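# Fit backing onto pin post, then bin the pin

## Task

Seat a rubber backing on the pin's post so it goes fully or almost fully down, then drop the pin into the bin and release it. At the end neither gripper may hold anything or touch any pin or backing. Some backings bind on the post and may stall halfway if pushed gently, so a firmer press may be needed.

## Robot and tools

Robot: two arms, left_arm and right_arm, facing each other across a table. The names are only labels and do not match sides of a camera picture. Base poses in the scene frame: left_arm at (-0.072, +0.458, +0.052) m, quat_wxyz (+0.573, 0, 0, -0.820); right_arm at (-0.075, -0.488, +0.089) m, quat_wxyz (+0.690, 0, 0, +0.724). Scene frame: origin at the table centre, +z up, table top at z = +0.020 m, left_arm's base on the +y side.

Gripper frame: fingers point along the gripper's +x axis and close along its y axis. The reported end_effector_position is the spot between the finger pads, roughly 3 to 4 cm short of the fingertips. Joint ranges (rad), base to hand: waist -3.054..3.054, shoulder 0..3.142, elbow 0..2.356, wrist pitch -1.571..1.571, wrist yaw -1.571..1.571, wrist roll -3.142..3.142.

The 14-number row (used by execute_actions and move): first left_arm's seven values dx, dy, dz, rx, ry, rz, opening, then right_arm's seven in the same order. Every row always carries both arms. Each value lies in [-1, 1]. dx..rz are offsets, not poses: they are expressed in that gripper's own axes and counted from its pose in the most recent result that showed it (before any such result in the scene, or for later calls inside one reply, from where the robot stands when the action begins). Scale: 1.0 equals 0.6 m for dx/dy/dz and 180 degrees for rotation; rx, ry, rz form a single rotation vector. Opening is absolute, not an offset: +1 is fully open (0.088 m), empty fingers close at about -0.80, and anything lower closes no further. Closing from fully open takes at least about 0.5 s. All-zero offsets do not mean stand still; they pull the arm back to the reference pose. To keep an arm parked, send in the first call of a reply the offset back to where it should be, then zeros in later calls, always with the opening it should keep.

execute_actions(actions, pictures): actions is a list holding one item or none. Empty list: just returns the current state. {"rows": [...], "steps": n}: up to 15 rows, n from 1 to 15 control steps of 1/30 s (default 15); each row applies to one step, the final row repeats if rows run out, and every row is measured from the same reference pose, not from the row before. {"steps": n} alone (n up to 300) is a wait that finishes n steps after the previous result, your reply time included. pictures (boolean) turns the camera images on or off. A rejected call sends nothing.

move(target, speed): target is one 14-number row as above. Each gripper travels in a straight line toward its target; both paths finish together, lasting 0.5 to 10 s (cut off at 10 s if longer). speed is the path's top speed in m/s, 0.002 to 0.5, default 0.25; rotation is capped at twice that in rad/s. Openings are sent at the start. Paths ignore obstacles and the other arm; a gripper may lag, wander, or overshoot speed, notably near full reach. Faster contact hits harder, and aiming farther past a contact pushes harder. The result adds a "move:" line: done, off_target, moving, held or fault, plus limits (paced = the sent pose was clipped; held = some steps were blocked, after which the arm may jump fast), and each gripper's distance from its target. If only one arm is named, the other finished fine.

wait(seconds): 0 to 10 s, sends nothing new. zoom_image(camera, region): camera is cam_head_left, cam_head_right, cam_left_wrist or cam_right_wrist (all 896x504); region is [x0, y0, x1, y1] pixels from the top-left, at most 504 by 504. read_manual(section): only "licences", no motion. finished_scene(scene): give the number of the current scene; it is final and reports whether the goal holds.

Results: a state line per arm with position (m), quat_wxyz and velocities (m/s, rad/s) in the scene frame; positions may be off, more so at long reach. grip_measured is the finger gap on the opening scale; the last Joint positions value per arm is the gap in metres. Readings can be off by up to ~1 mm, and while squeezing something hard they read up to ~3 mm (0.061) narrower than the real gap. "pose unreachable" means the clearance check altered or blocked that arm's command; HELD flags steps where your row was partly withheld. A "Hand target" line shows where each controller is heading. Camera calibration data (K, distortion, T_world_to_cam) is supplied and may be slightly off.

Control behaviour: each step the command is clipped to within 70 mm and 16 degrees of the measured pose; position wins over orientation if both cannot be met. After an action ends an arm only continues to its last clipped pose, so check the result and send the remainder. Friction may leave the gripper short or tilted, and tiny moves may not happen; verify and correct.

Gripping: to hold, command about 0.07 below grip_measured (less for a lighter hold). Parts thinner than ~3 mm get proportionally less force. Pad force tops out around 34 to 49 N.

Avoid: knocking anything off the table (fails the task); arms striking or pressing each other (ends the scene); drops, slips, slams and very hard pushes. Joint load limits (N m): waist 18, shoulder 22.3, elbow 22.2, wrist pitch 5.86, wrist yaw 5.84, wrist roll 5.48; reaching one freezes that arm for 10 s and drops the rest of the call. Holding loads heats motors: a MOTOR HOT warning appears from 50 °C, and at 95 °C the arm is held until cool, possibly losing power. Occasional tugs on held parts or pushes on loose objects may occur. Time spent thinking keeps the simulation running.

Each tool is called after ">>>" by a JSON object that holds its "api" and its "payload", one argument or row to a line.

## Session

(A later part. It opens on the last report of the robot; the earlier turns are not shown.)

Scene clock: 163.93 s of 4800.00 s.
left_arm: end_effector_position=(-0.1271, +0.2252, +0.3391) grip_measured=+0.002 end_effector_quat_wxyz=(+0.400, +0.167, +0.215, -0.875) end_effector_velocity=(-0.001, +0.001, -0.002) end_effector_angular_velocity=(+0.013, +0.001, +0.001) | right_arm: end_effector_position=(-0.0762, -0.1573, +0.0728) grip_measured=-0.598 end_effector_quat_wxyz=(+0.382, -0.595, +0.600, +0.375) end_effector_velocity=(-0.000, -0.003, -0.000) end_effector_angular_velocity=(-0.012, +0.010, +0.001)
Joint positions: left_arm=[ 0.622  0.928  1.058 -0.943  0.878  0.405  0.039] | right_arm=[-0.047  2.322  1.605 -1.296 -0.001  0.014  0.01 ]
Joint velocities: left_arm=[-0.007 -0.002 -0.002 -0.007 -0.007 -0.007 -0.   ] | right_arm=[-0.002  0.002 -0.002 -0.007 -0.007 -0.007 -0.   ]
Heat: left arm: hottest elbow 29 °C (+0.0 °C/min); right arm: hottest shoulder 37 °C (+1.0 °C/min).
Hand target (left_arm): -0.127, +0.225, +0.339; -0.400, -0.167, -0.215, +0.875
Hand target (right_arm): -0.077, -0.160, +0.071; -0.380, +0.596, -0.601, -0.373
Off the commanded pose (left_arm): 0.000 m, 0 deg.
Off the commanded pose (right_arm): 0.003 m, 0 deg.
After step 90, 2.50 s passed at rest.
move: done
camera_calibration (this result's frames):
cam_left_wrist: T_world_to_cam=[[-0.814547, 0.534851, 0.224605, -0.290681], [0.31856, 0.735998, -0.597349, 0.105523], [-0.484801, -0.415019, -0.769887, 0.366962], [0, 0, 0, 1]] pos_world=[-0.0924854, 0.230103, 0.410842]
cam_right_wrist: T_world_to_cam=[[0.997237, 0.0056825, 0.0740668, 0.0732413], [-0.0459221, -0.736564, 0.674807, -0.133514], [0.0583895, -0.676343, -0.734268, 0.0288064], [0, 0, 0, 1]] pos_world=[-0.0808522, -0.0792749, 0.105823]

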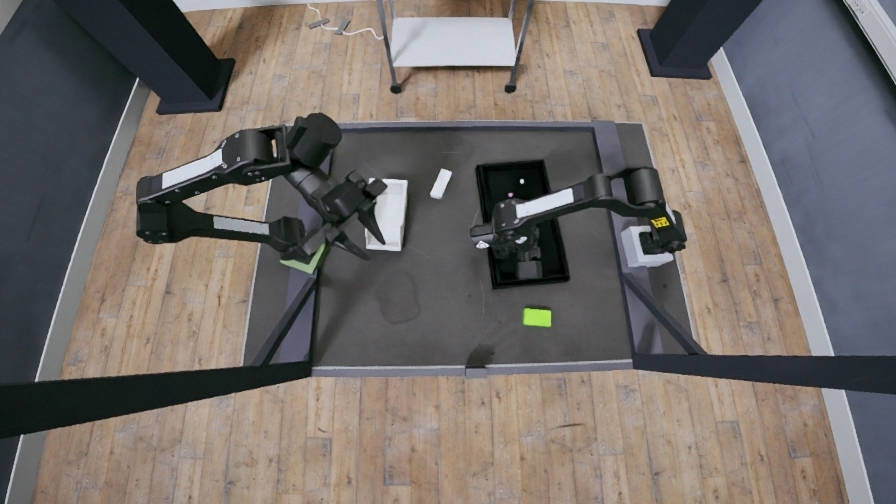

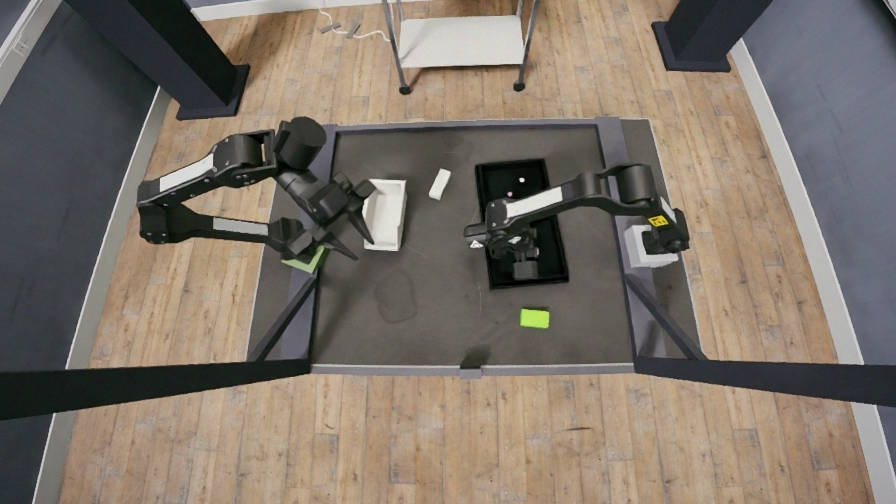

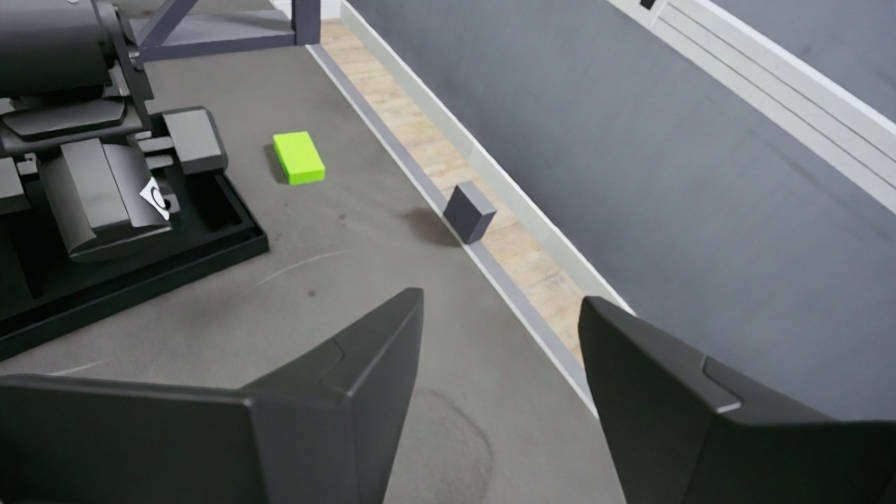

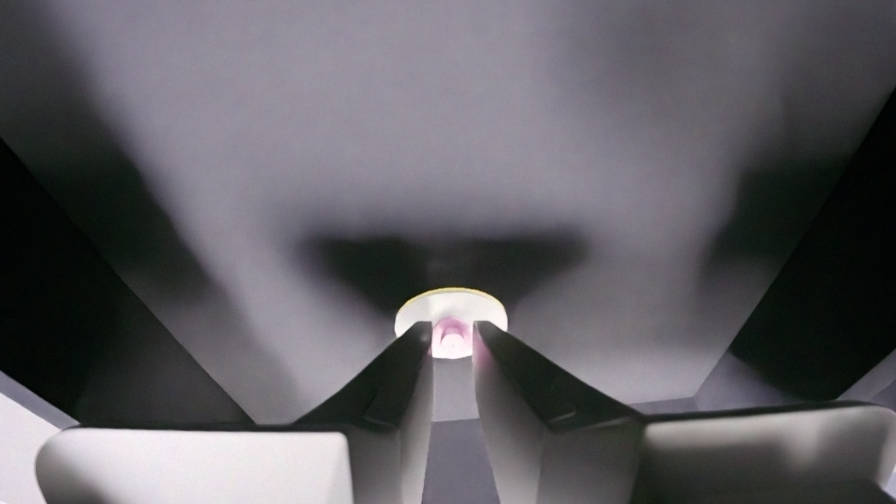

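>>> {"api": "move", "payload": {
  "target": [0,0,0,0,0,0,0,0.009,0,-0.003,0,0.002,0,-0.65],
  "speed": 0.008
}}

>>> {"api": "move", "payload": {
  "target": [0,0,0,0,0,0,0,0.003,0,-0.002,0,0,0,-0.82],
  "speed": 0.008
}}

>>> {"api": "zoom_image", "payload": {
  "camera": "cam_right_wrist",
  "region": [350,250,550,400]
}}

Scene clock: 168.57 s of 4800.00 s.
left_arm: end_effector_position=(-0.1271, +0.2252, +0.3391) grip_measured=+0.002 end_effector_quat_wxyz=(+0.400, +0.167, +0.215, -0.875) end_effector_velocity=(-0.000, +0.001, -0.002) end_effector_angular_velocity=(+0.013, +0.001, +0.006) | right_arm: end_effector_position=(-0.0762, -0.1589, +0.0700) grip_measured=-0.648 end_effector_quat_wxyz=(+0.382, -0.595, +0.600, +0.375) end_effector_velocity=(-0.000, -0.003, +0.000) end_effector_angular_velocity=(-0.012, +0.003, -0.012)
Joint positions: left_arm=[ 0.622  0.928  1.058 -0.943  0.878  0.405  0.039] | right_arm=[-0.047  2.322  1.592 -1.284 -0.001  0.014  0.007]
Joint velocities: left_arm=[-0.002 -0.002 -0.002 -0.007 -0.007 -0.007  0.   ] | right_arm=[-0.002 -0.002 -0.007 -0.007 -0.007  0.007 -0.   ]
Heat: left arm: hottest elbow 29 °C (+0.0 °C/min); right arm: hottest shoulder 38 °C (+2.0 °C/min).
Hand target (left_arm): -0.127, +0.225, +0.339; -0.400, -0.167, -0.215, +0.875
Hand target (right_arm): -0.076, -0.161, +0.069; -0.380, +0.596, -0.601, -0.373
Off the commanded pose (left_arm): 0.000 m, 0 deg.
Off the commanded pose (right_arm): 0.003 m, 0 deg.
After step 90, 0.73 s passed at rest.
move: done
camera_calibration (this result's frames):
cam_left_wrist: T_world_to_cam=[[-0.814547, 0.534851, 0.224605, -0.290681], [0.31856, 0.735998, -0.597349, 0.105523], [-0.484801, -0.415019, -0.769887, 0.366962], [0, 0, 0, 1]] pos_world=[-0.0924854, 0.230103, 0.410842]
cam_right_wrist: T_world_to_cam=[[0.997237, 0.00571075, 0.0740653, 0.0734575], [-0.0459226, -0.736307, 0.675087, -0.132761], [0.0583901, -0.676624, -0.73401, 0.0256568], [0, 0, 0, 1]] pos_world=[-0.0808494, -0.0808121, 0.103017]

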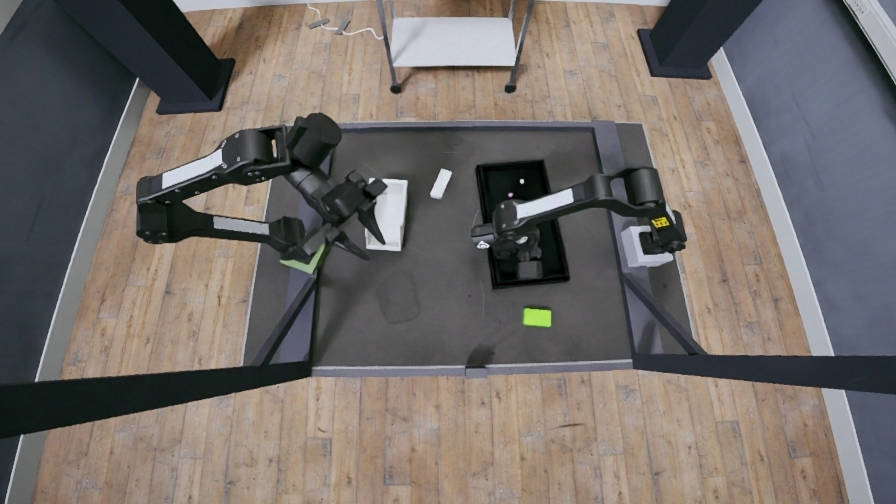

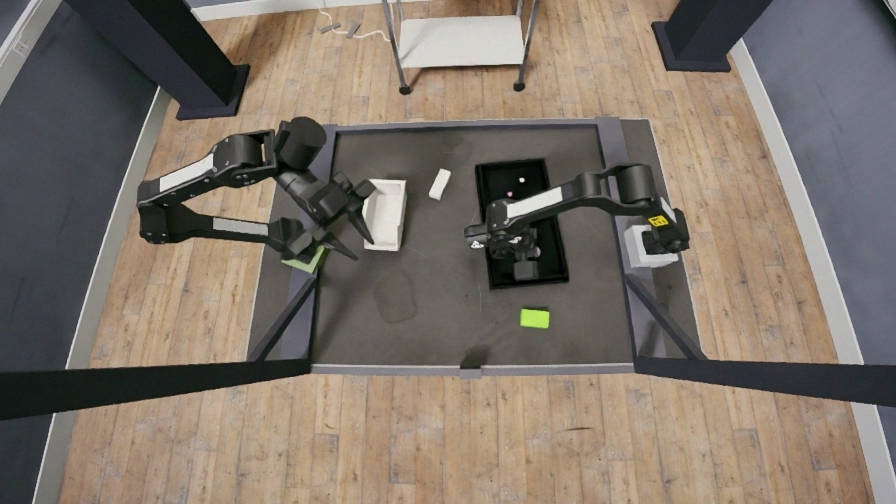

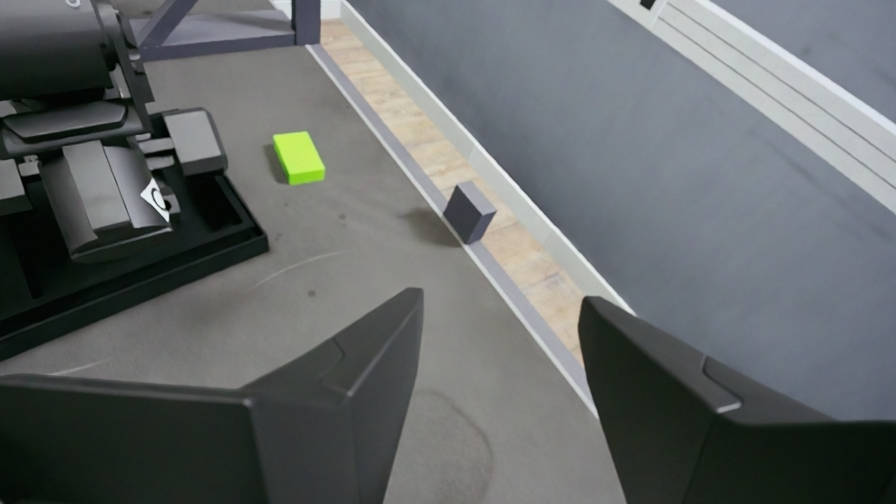

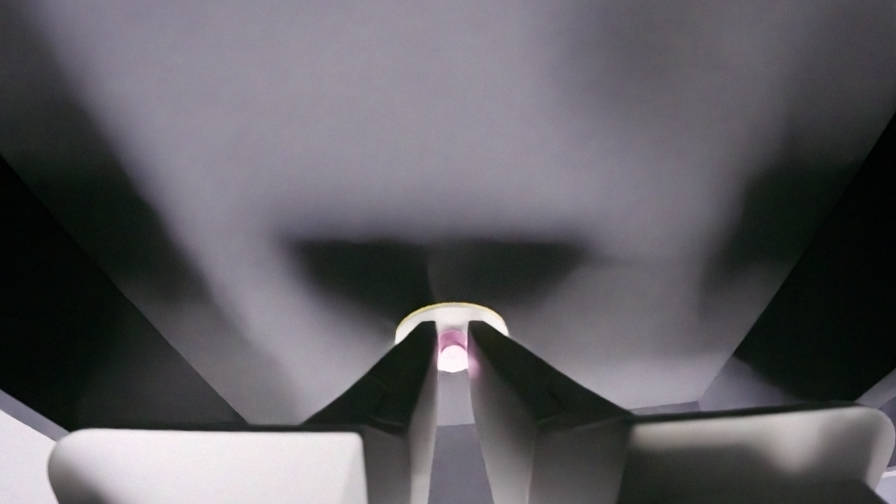

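Scene clock: 169.27 s of 4800.00 s.
left_arm: end_effector_position=(-0.1271, +0.2252, +0.3391) grip_measured=+0.002 end_effector_quat_wxyz=(+0.400, +0.167, +0.215, -0.875) end_effector_velocity=(-0.002, +0.003, -0.003) end_effector_angular_velocity=(+0.027, +0.005, +0.001) | right_arm: end_effector_position=(-0.0762, -0.1590, +0.0696) grip_measured=-0.763 end_effector_quat_wxyz=(+0.382, -0.595, +0.600, +0.375) end_effector_velocity=(-0.000, -0.003, -0.000) end_effector_angular_velocity=(-0.012, +0.010, +0.001)
Joint positions: left_arm=[ 0.622  0.928  1.058 -0.943  0.878  0.405  0.039] | right_arm=[-0.047  2.322  1.591 -1.282 -0.001  0.014  0.002]
Joint velocities: left_arm=[-0.007 -0.002 -0.002 -0.022 -0.007 -0.007 -0.   ] | right_arm=[-0.002  0.002 -0.002 -0.007 -0.007 -0.007 -0.   ]
Heat: left arm: hottest elbow 29 °C (+0.0 °C/min); right arm: hottest shoulder 39 °C (+3.0 °C/min).
Hand target (left_arm): -0.127, +0.225, +0.339; -0.400, -0.167, -0.215, +0.875
Hand target (right_arm): -0.076, -0.161, +0.069; -0.382, +0.595, -0.600, -0.375
Off the commanded pose (left_arm): 0.000 m, 0 deg.
Off the commanded pose (right_arm): 0.002 m, 0 deg.
move: done
camera_calibration (this result's frames):
cam_left_wrist: T_world_to_cam=[[-0.814547, 0.534851, 0.224605, -0.290681], [0.31856, 0.735998, -0.597349, 0.105523], [-0.484801, -0.415019, -0.769887, 0.366962], [0, 0, 0, 1]] pos_world=[-0.0924854, 0.230103, 0.410842]
cam_right_wrist: T_world_to_cam=[[0.997237, 0.0056825, 0.0740668, 0.0734811], [-0.0459221, -0.736564, 0.674807, -0.132607], [0.0583895, -0.676343, -0.734268, 0.0253721], [0, 0, 0, 1]] pos_world=[-0.0808491, -0.0809306, 0.102671]

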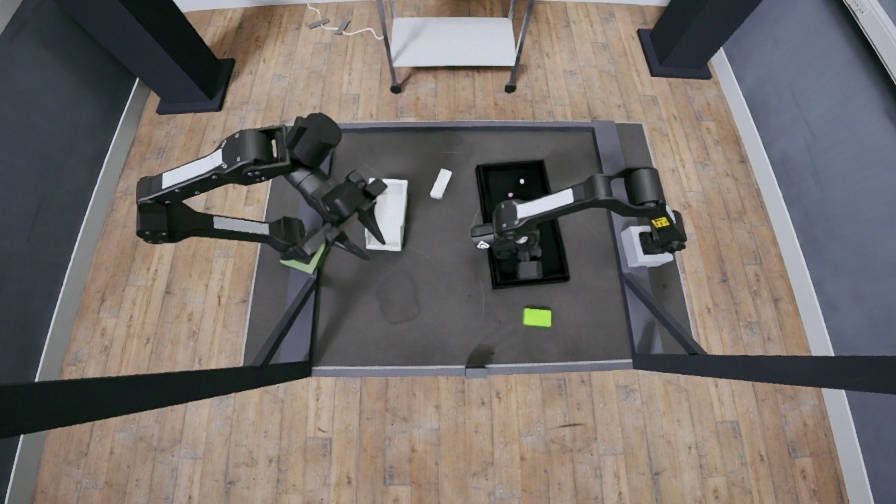

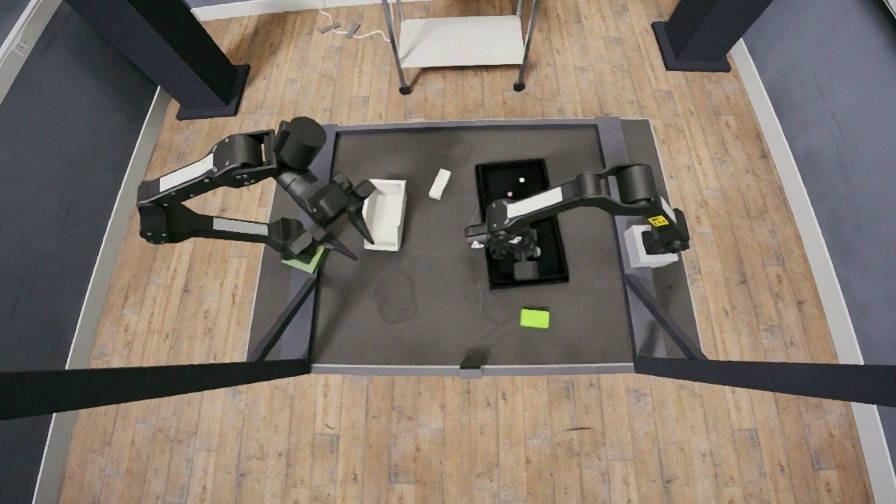

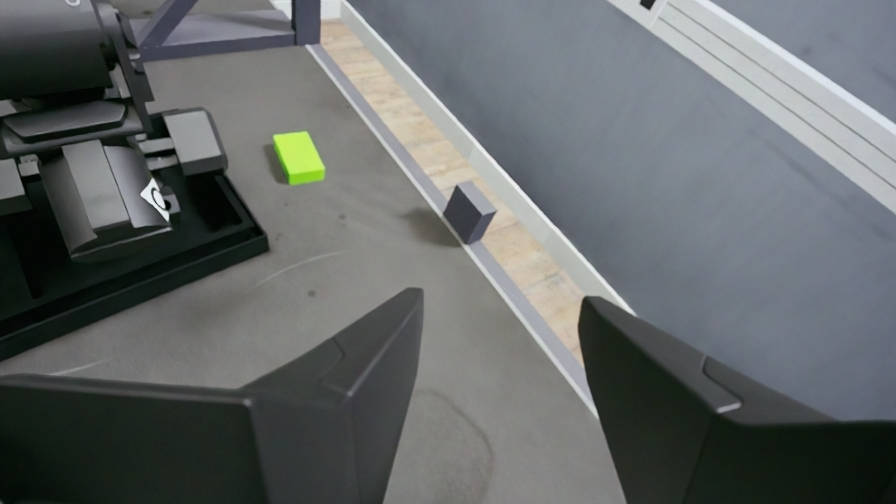

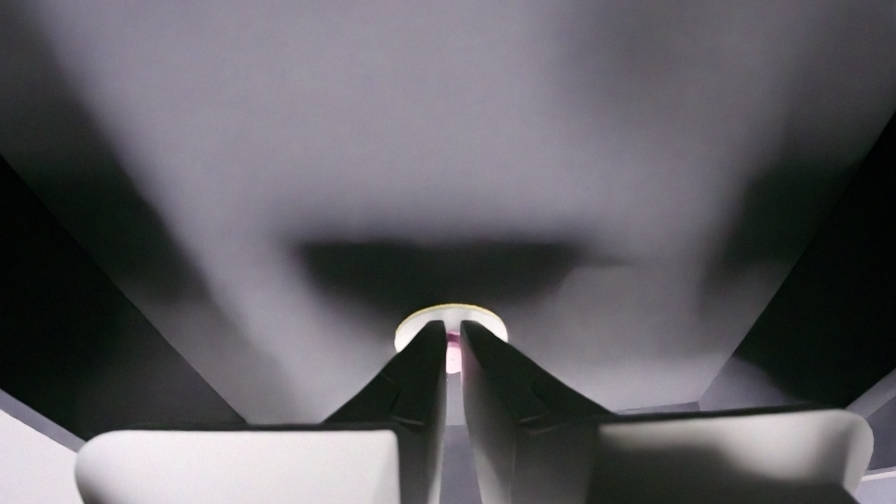

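Region (350, 250, 550, 400) of cam_right_wrist's 896x504 image, scaled by 2.520, with more detail than that image has; it fills the top 378 rows of this view, and the rest is white.

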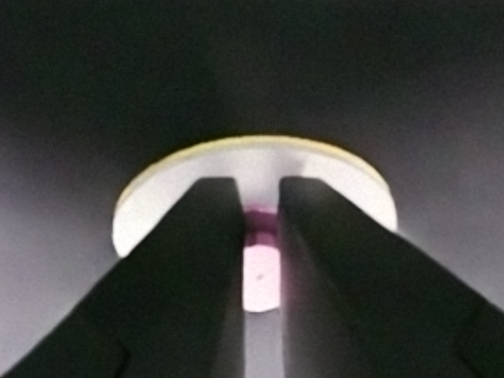

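>>> {"api": "move", "payload": {
  "target": [0,0,0,0,0,0,0,0.005,0,-0.025,0,-0.14,0,-0.82],
  "speed": 0.05
}}

>>> {"api": "zoom_image", "payload": {
  "camera": "cam_right_wrist",
  "region": [350,260,550,410]
}}

Scene clock: 187.47 s of 4800.00 s.
left_arm: end_effector_position=(-0.1271, +0.2252, +0.3391) grip_measured=+0.002 end_effector_quat_wxyz=(+0.400, +0.167, +0.215, -0.875) end_effector_velocity=(+0.002, +0.000, -0.001) end_effector_angular_velocity=(+0.011, -0.010, +0.016) | right_arm: end_effector_position=(-0.0762, -0.1717, +0.0745) grip_measured=-0.763 end_effector_quat_wxyz=(+0.503, -0.499, +0.502, +0.496) end_effector_velocity=(-0.001, -0.003, -0.000) end_effector_angular_velocity=(+0.012, +0.022, -0.000)
Joint positions: left_arm=[ 0.622  0.928  1.058 -0.943  0.878  0.405  0.039] | right_arm=[-0.044  1.928  1.064 -0.709  0.005  0.015  0.002]
Joint velocities: left_arm=[-0.002 -0.002  0.002 -0.007 -0.022 -0.007 -0.   ] | right_arm=[-0.007 -0.017 -0.027  0.022 -0.022 -0.007 -0.   ]
Heat: left arm: hottest elbow 30 °C (+1.0 °C/min); right arm: hottest shoulder 42 °C (+4.1 °C/min).
Hand target (left_arm): -0.127, +0.225, +0.339; -0.400, -0.167, -0.215, +0.875
Hand target (right_arm): -0.076, -0.174, +0.073; +0.504, -0.500, +0.501, +0.495
Off the commanded pose (left_arm): 0.000 m, 0 deg.
Off the commanded pose (right_arm): 0.002 m, 0 deg.
After step 90, 10.57 s passed at rest.
move: done
camera_calibration (this result's frames):
cam_left_wrist: T_world_to_cam=[[-0.814547, 0.534851, 0.224605, -0.290681], [0.31856, 0.735998, -0.597349, 0.105523], [-0.484801, -0.415019, -0.769887, 0.366962], [0, 0, 0, 1]] pos_world=[-0.0924854, 0.230103, 0.410842]
cam_right_wrist: T_world_to_cam=[[0.996926, -0.0246573, 0.0743634, 0.0680165], [-0.0457489, -0.953759, 0.29707, -0.154466], [0.0635998, -0.299559, -0.951956, 0.101643], [0, 0, 0, 1]] pos_world=[-0.0813386, -0.115198, 0.137589]

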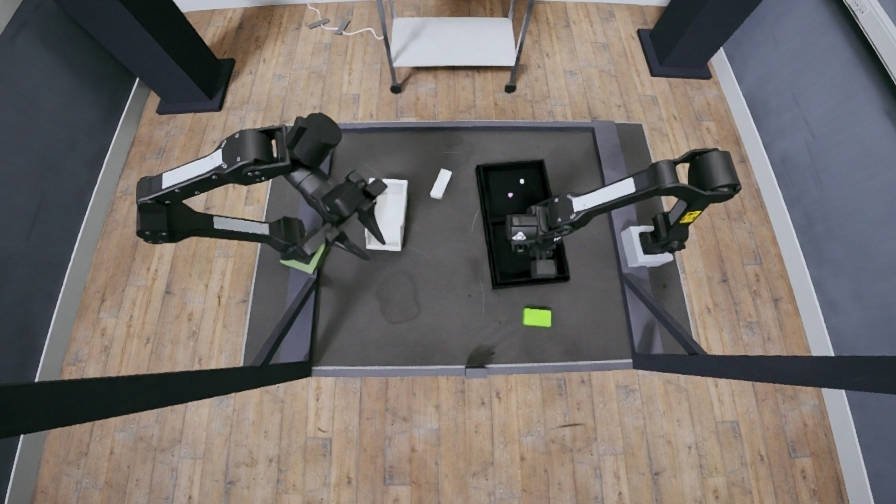

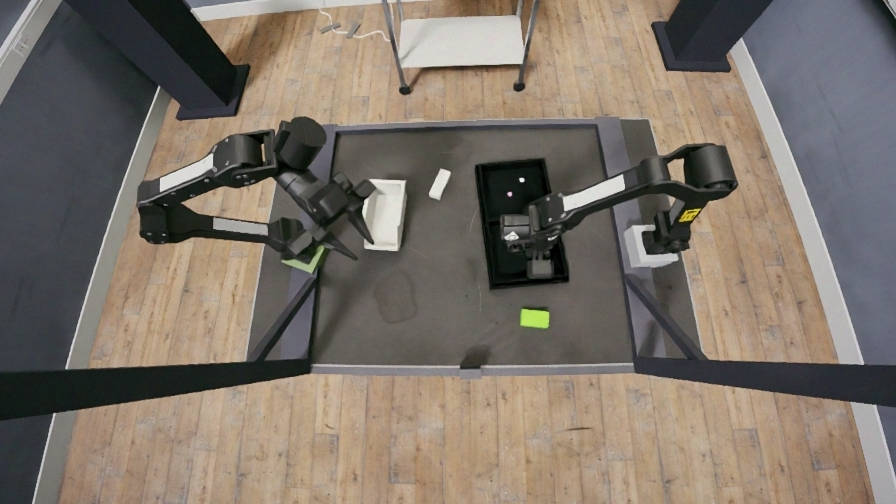

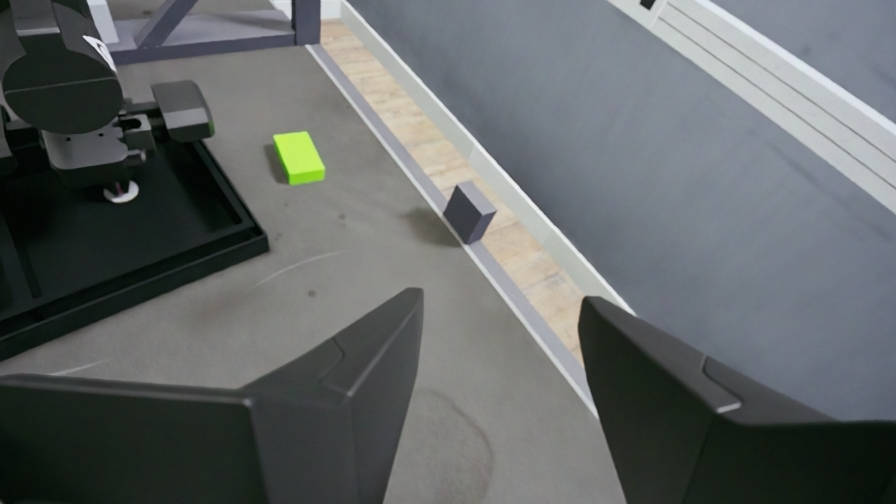

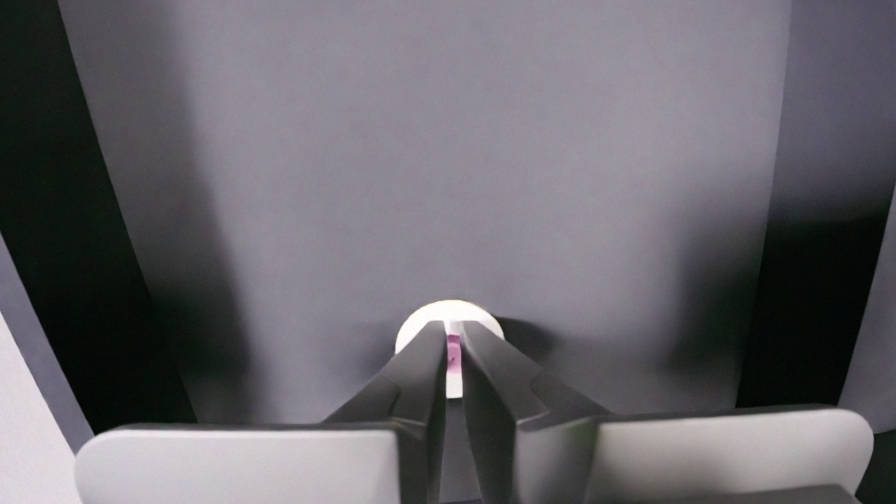

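Region (350, 260, 550, 410) of cam_right_wrist's 896x504 image, scaled by 2.520, with more detail than that image has; it fills the top 378 rows of this view, and the rest is white.

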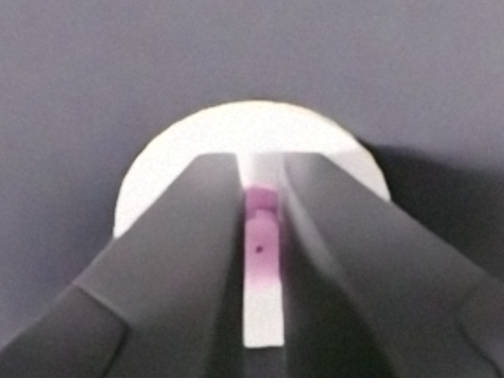

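>>> {"api": "execute_actions", "payload": {
  "actions": []
}}

>>> {"api": "move", "payload": {
  "target": [0,0,0,0,0,0,0,0.025,0,-0.012,0,0.008,0,-0.82],
  "speed": 0.008
}}

>>> {"api": "zoom_image", "payload": {
  "camera": "cam_right_wrist",
  "region": [350,260,550,410]
}}

Scene clock: 200.80 s of 4800.00 s.
left_arm: end_effector_position=(-0.1271, +0.2252, +0.3391) grip_measured=+0.002 end_effector_quat_wxyz=(+0.400, +0.167, +0.215, -0.875) end_effector_velocity=(+0.001, +0.002, -0.005) end_effector_angular_velocity=(+0.030, -0.005, +0.016) | right_arm: end_effector_position=(-0.0762, -0.1718, +0.0745) grip_measured=-0.763 end_effector_quat_wxyz=(+0.504, -0.499, +0.502, +0.496) end_effector_velocity=(+0.002, -0.002, +0.000) end_effector_angular_velocity=(-0.007, -0.007, +0.005)
Joint positions: left_arm=[ 0.622  0.928  1.058 -0.943  0.878  0.405  0.039] | right_arm=[-0.044  1.927  1.062 -0.707  0.005  0.015  0.002]
Joint velocities: left_arm=[-0.002 -0.002 -0.002 -0.022 -0.022 -0.007 -0.   ] | right_arm=[-0.002 -0.002 -0.002 -0.007  0.007 -0.007 -0.   ]
Heat: left arm: hottest elbow 30 °C (+1.0 °C/min); right arm: hottest shoulder 41 °C (+4.1 °C/min).
Hand target (left_arm): -0.127, +0.225, +0.339; -0.400, -0.167, -0.215, +0.875
Hand target (right_arm): -0.076, -0.174, +0.073; +0.504, -0.500, +0.501, +0.495
Off the commanded pose (left_arm): 0.000 m, 0 deg.
Off the commanded pose (right_arm): 0.002 m, 0 deg.
Steps of this call (steps 1 to 90: nothing new was sent; then 10.33 s passed at rest). Readings (end_effector_position):
1: left_arm (-0.1271, +0.2252, +0.3391) | right_arm (-0.0762, -0.1717, +0.0745)
2: left_arm (-0.1271, +0.2252, +0.3391) | right_arm (-0.0762, -0.1717, +0.0746)
4: left_arm (-0.1271, +0.2252, +0.3391) | right_arm (-0.0762, -0.1718, +0.0745)
8: left_arm (-0.1271, +0.2252, +0.3391) | right_arm (-0.0762, -0.1718, +0.0746)
90: the state above
camera_calibration (this result's frames):
cam_left_wrist: T_world_to_cam=[[-0.814547, 0.534851, 0.224605, -0.290681], [0.31856, 0.735998, -0.597349, 0.105523], [-0.484801, -0.415019, -0.769887, 0.366962], [0, 0, 0, 1]] pos_world=[-0.0924854, 0.230103, 0.410842]
cam_right_wrist: T_world_to_cam=[[0.996927, -0.0247991, 0.0743069, 0.0679954], [-0.0457461, -0.954324, 0.295251, -0.154493], [0.0635909, -0.297743, -0.952526, 0.101959], [0, 0, 0, 1]] pos_world=[-0.0813376, -0.115393, 0.137681]

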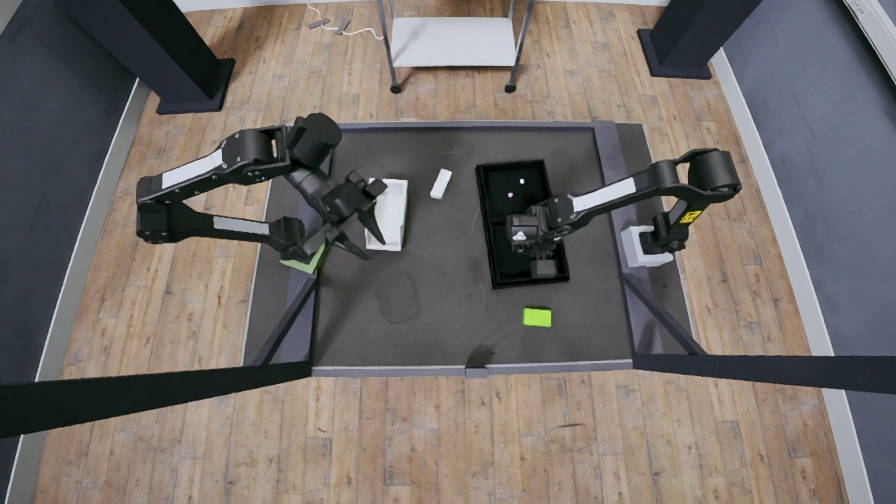

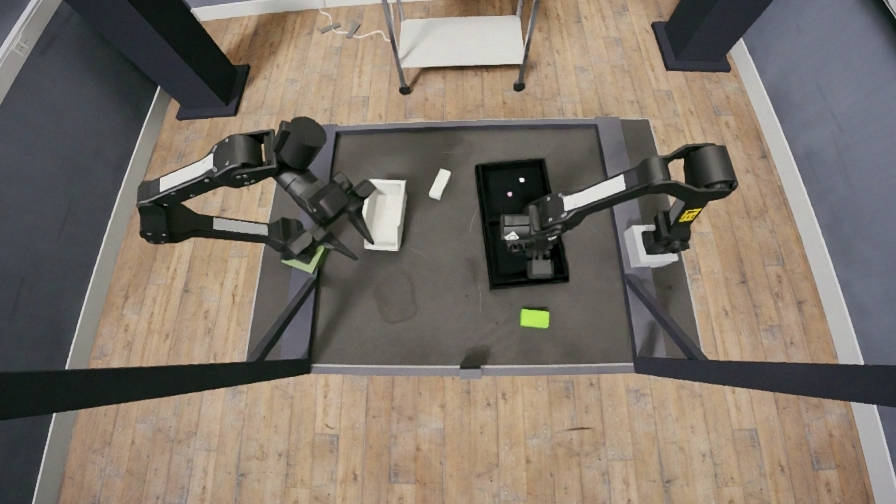

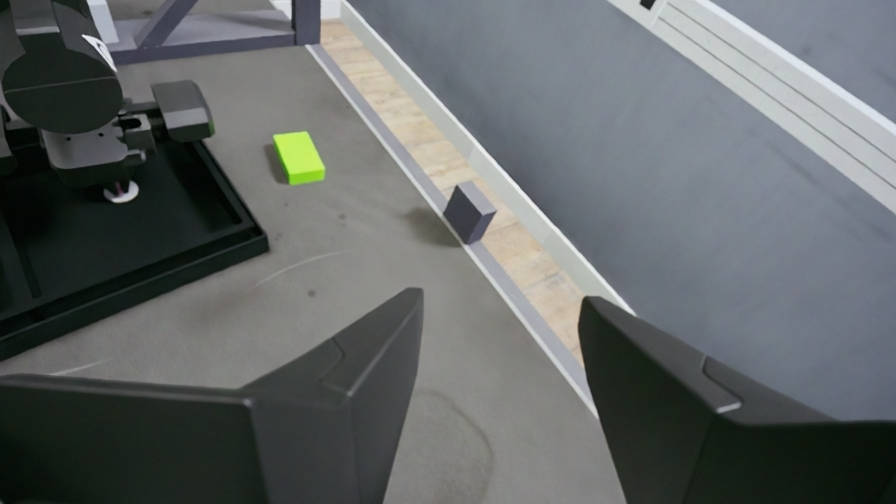

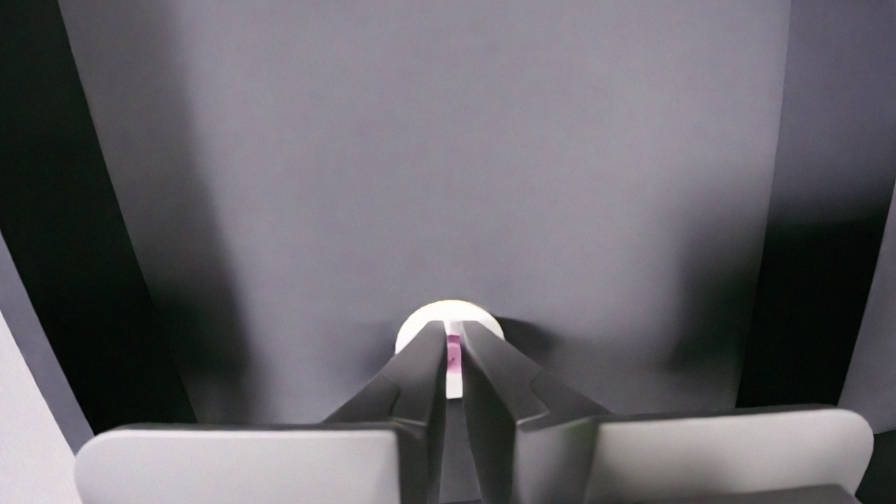

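Scene clock: 203.10 s of 4800.00 s.
left_arm: end_effector_position=(-0.1271, +0.2252, +0.3391) grip_measured=+0.002 end_effector_quat_wxyz=(+0.400, +0.167, +0.215, -0.875) end_effector_velocity=(-0.002, +0.002, -0.001) end_effector_angular_velocity=(+0.001, +0.002, -0.011) | right_arm: end_effector_position=(-0.0762, -0.1710, +0.0715) grip_measured=-0.763 end_effector_quat_wxyz=(+0.507, -0.496, +0.499, +0.499) end_effector_velocity=(+0.002, +0.001, +0.000) end_effector_angular_velocity=(+0.007, -0.007, +0.005)
Joint positions: left_arm=[ 0.622  0.928  1.058 -0.943  0.878  0.405  0.039] | right_arm=[-0.044  1.928  1.049 -0.68   0.005  0.015  0.002]
Joint velocities: left_arm=[-0.002 -0.002 -0.002 -0.007  0.007  0.007  0.   ] | right_arm=[-0.002 -0.002 -0.002  0.007  0.007 -0.007 -0.   ]
Heat: left arm: hottest elbow 30 °C (+1.0 °C/min); right arm: hottest shoulder 41 °C (+4.1 °C/min).
Hand target (left_arm): -0.127, +0.225, +0.339; -0.400, -0.167, -0.215, +0.875
Hand target (right_arm): -0.076, -0.179, +0.060; +0.497, -0.505, +0.508, +0.490
Off the commanded pose (left_arm): 0.000 m, 0 deg.
Off the commanded pose (right_arm): 0.014 m, 2 deg.
move: off_target (right_arm)
camera_calibration (this result's frames):
cam_left_wrist: T_world_to_cam=[[-0.814547, 0.534851, 0.224605, -0.290681], [0.31856, 0.735998, -0.597349, 0.105523], [-0.484801, -0.415019, -0.769887, 0.366962], [0, 0, 0, 1]] pos_world=[-0.0924854, 0.230103, 0.410842]
cam_right_wrist: T_world_to_cam=[[0.996931, -0.0257039, 0.0739388, 0.0681127], [-0.0457287, -0.957857, 0.283583, -0.152581], [0.0635336, -0.286094, -0.956093, 0.10163], [0, 0, 0, 1]] pos_world=[-0.0813379, -0.115324, 0.135401]

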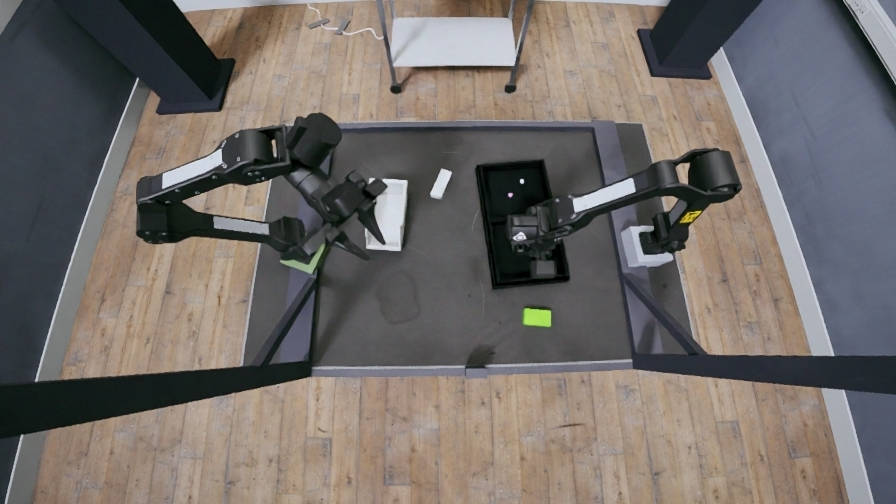

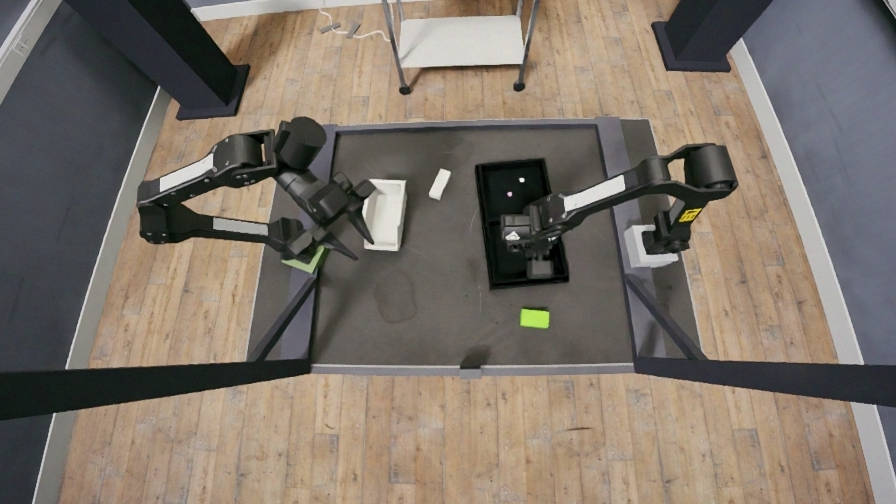

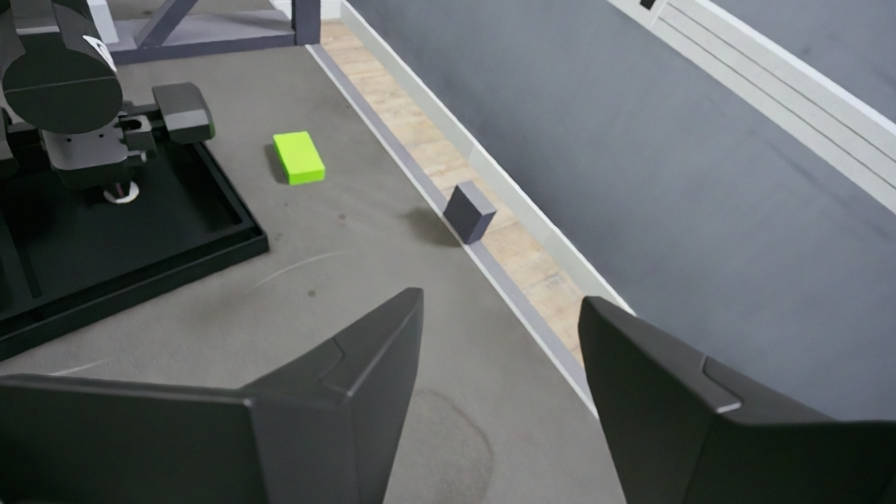

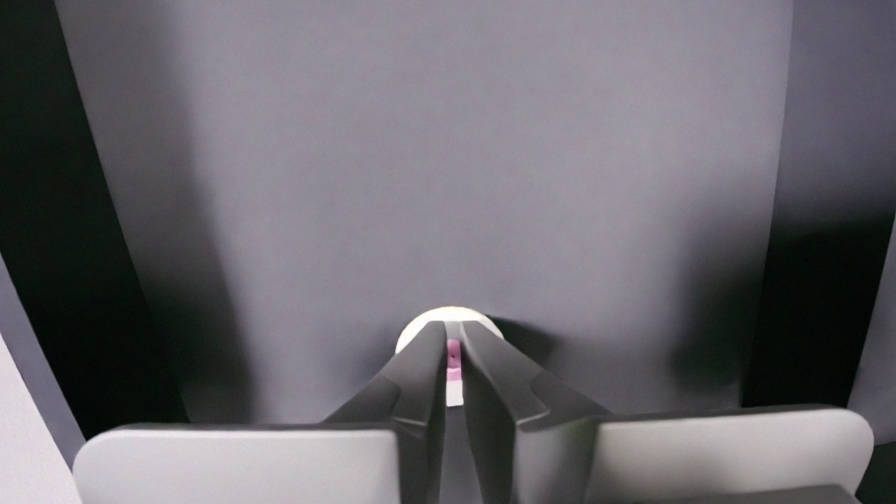

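Region (350, 260, 550, 410) of cam_right_wrist's 896x504 image, scaled by 2.520, with more detail than that image has; it fills the top 378 rows of this view, and the rest is white.

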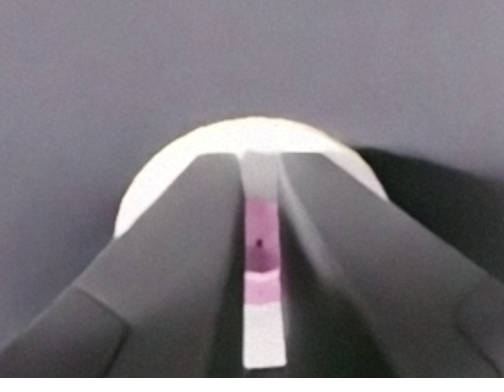

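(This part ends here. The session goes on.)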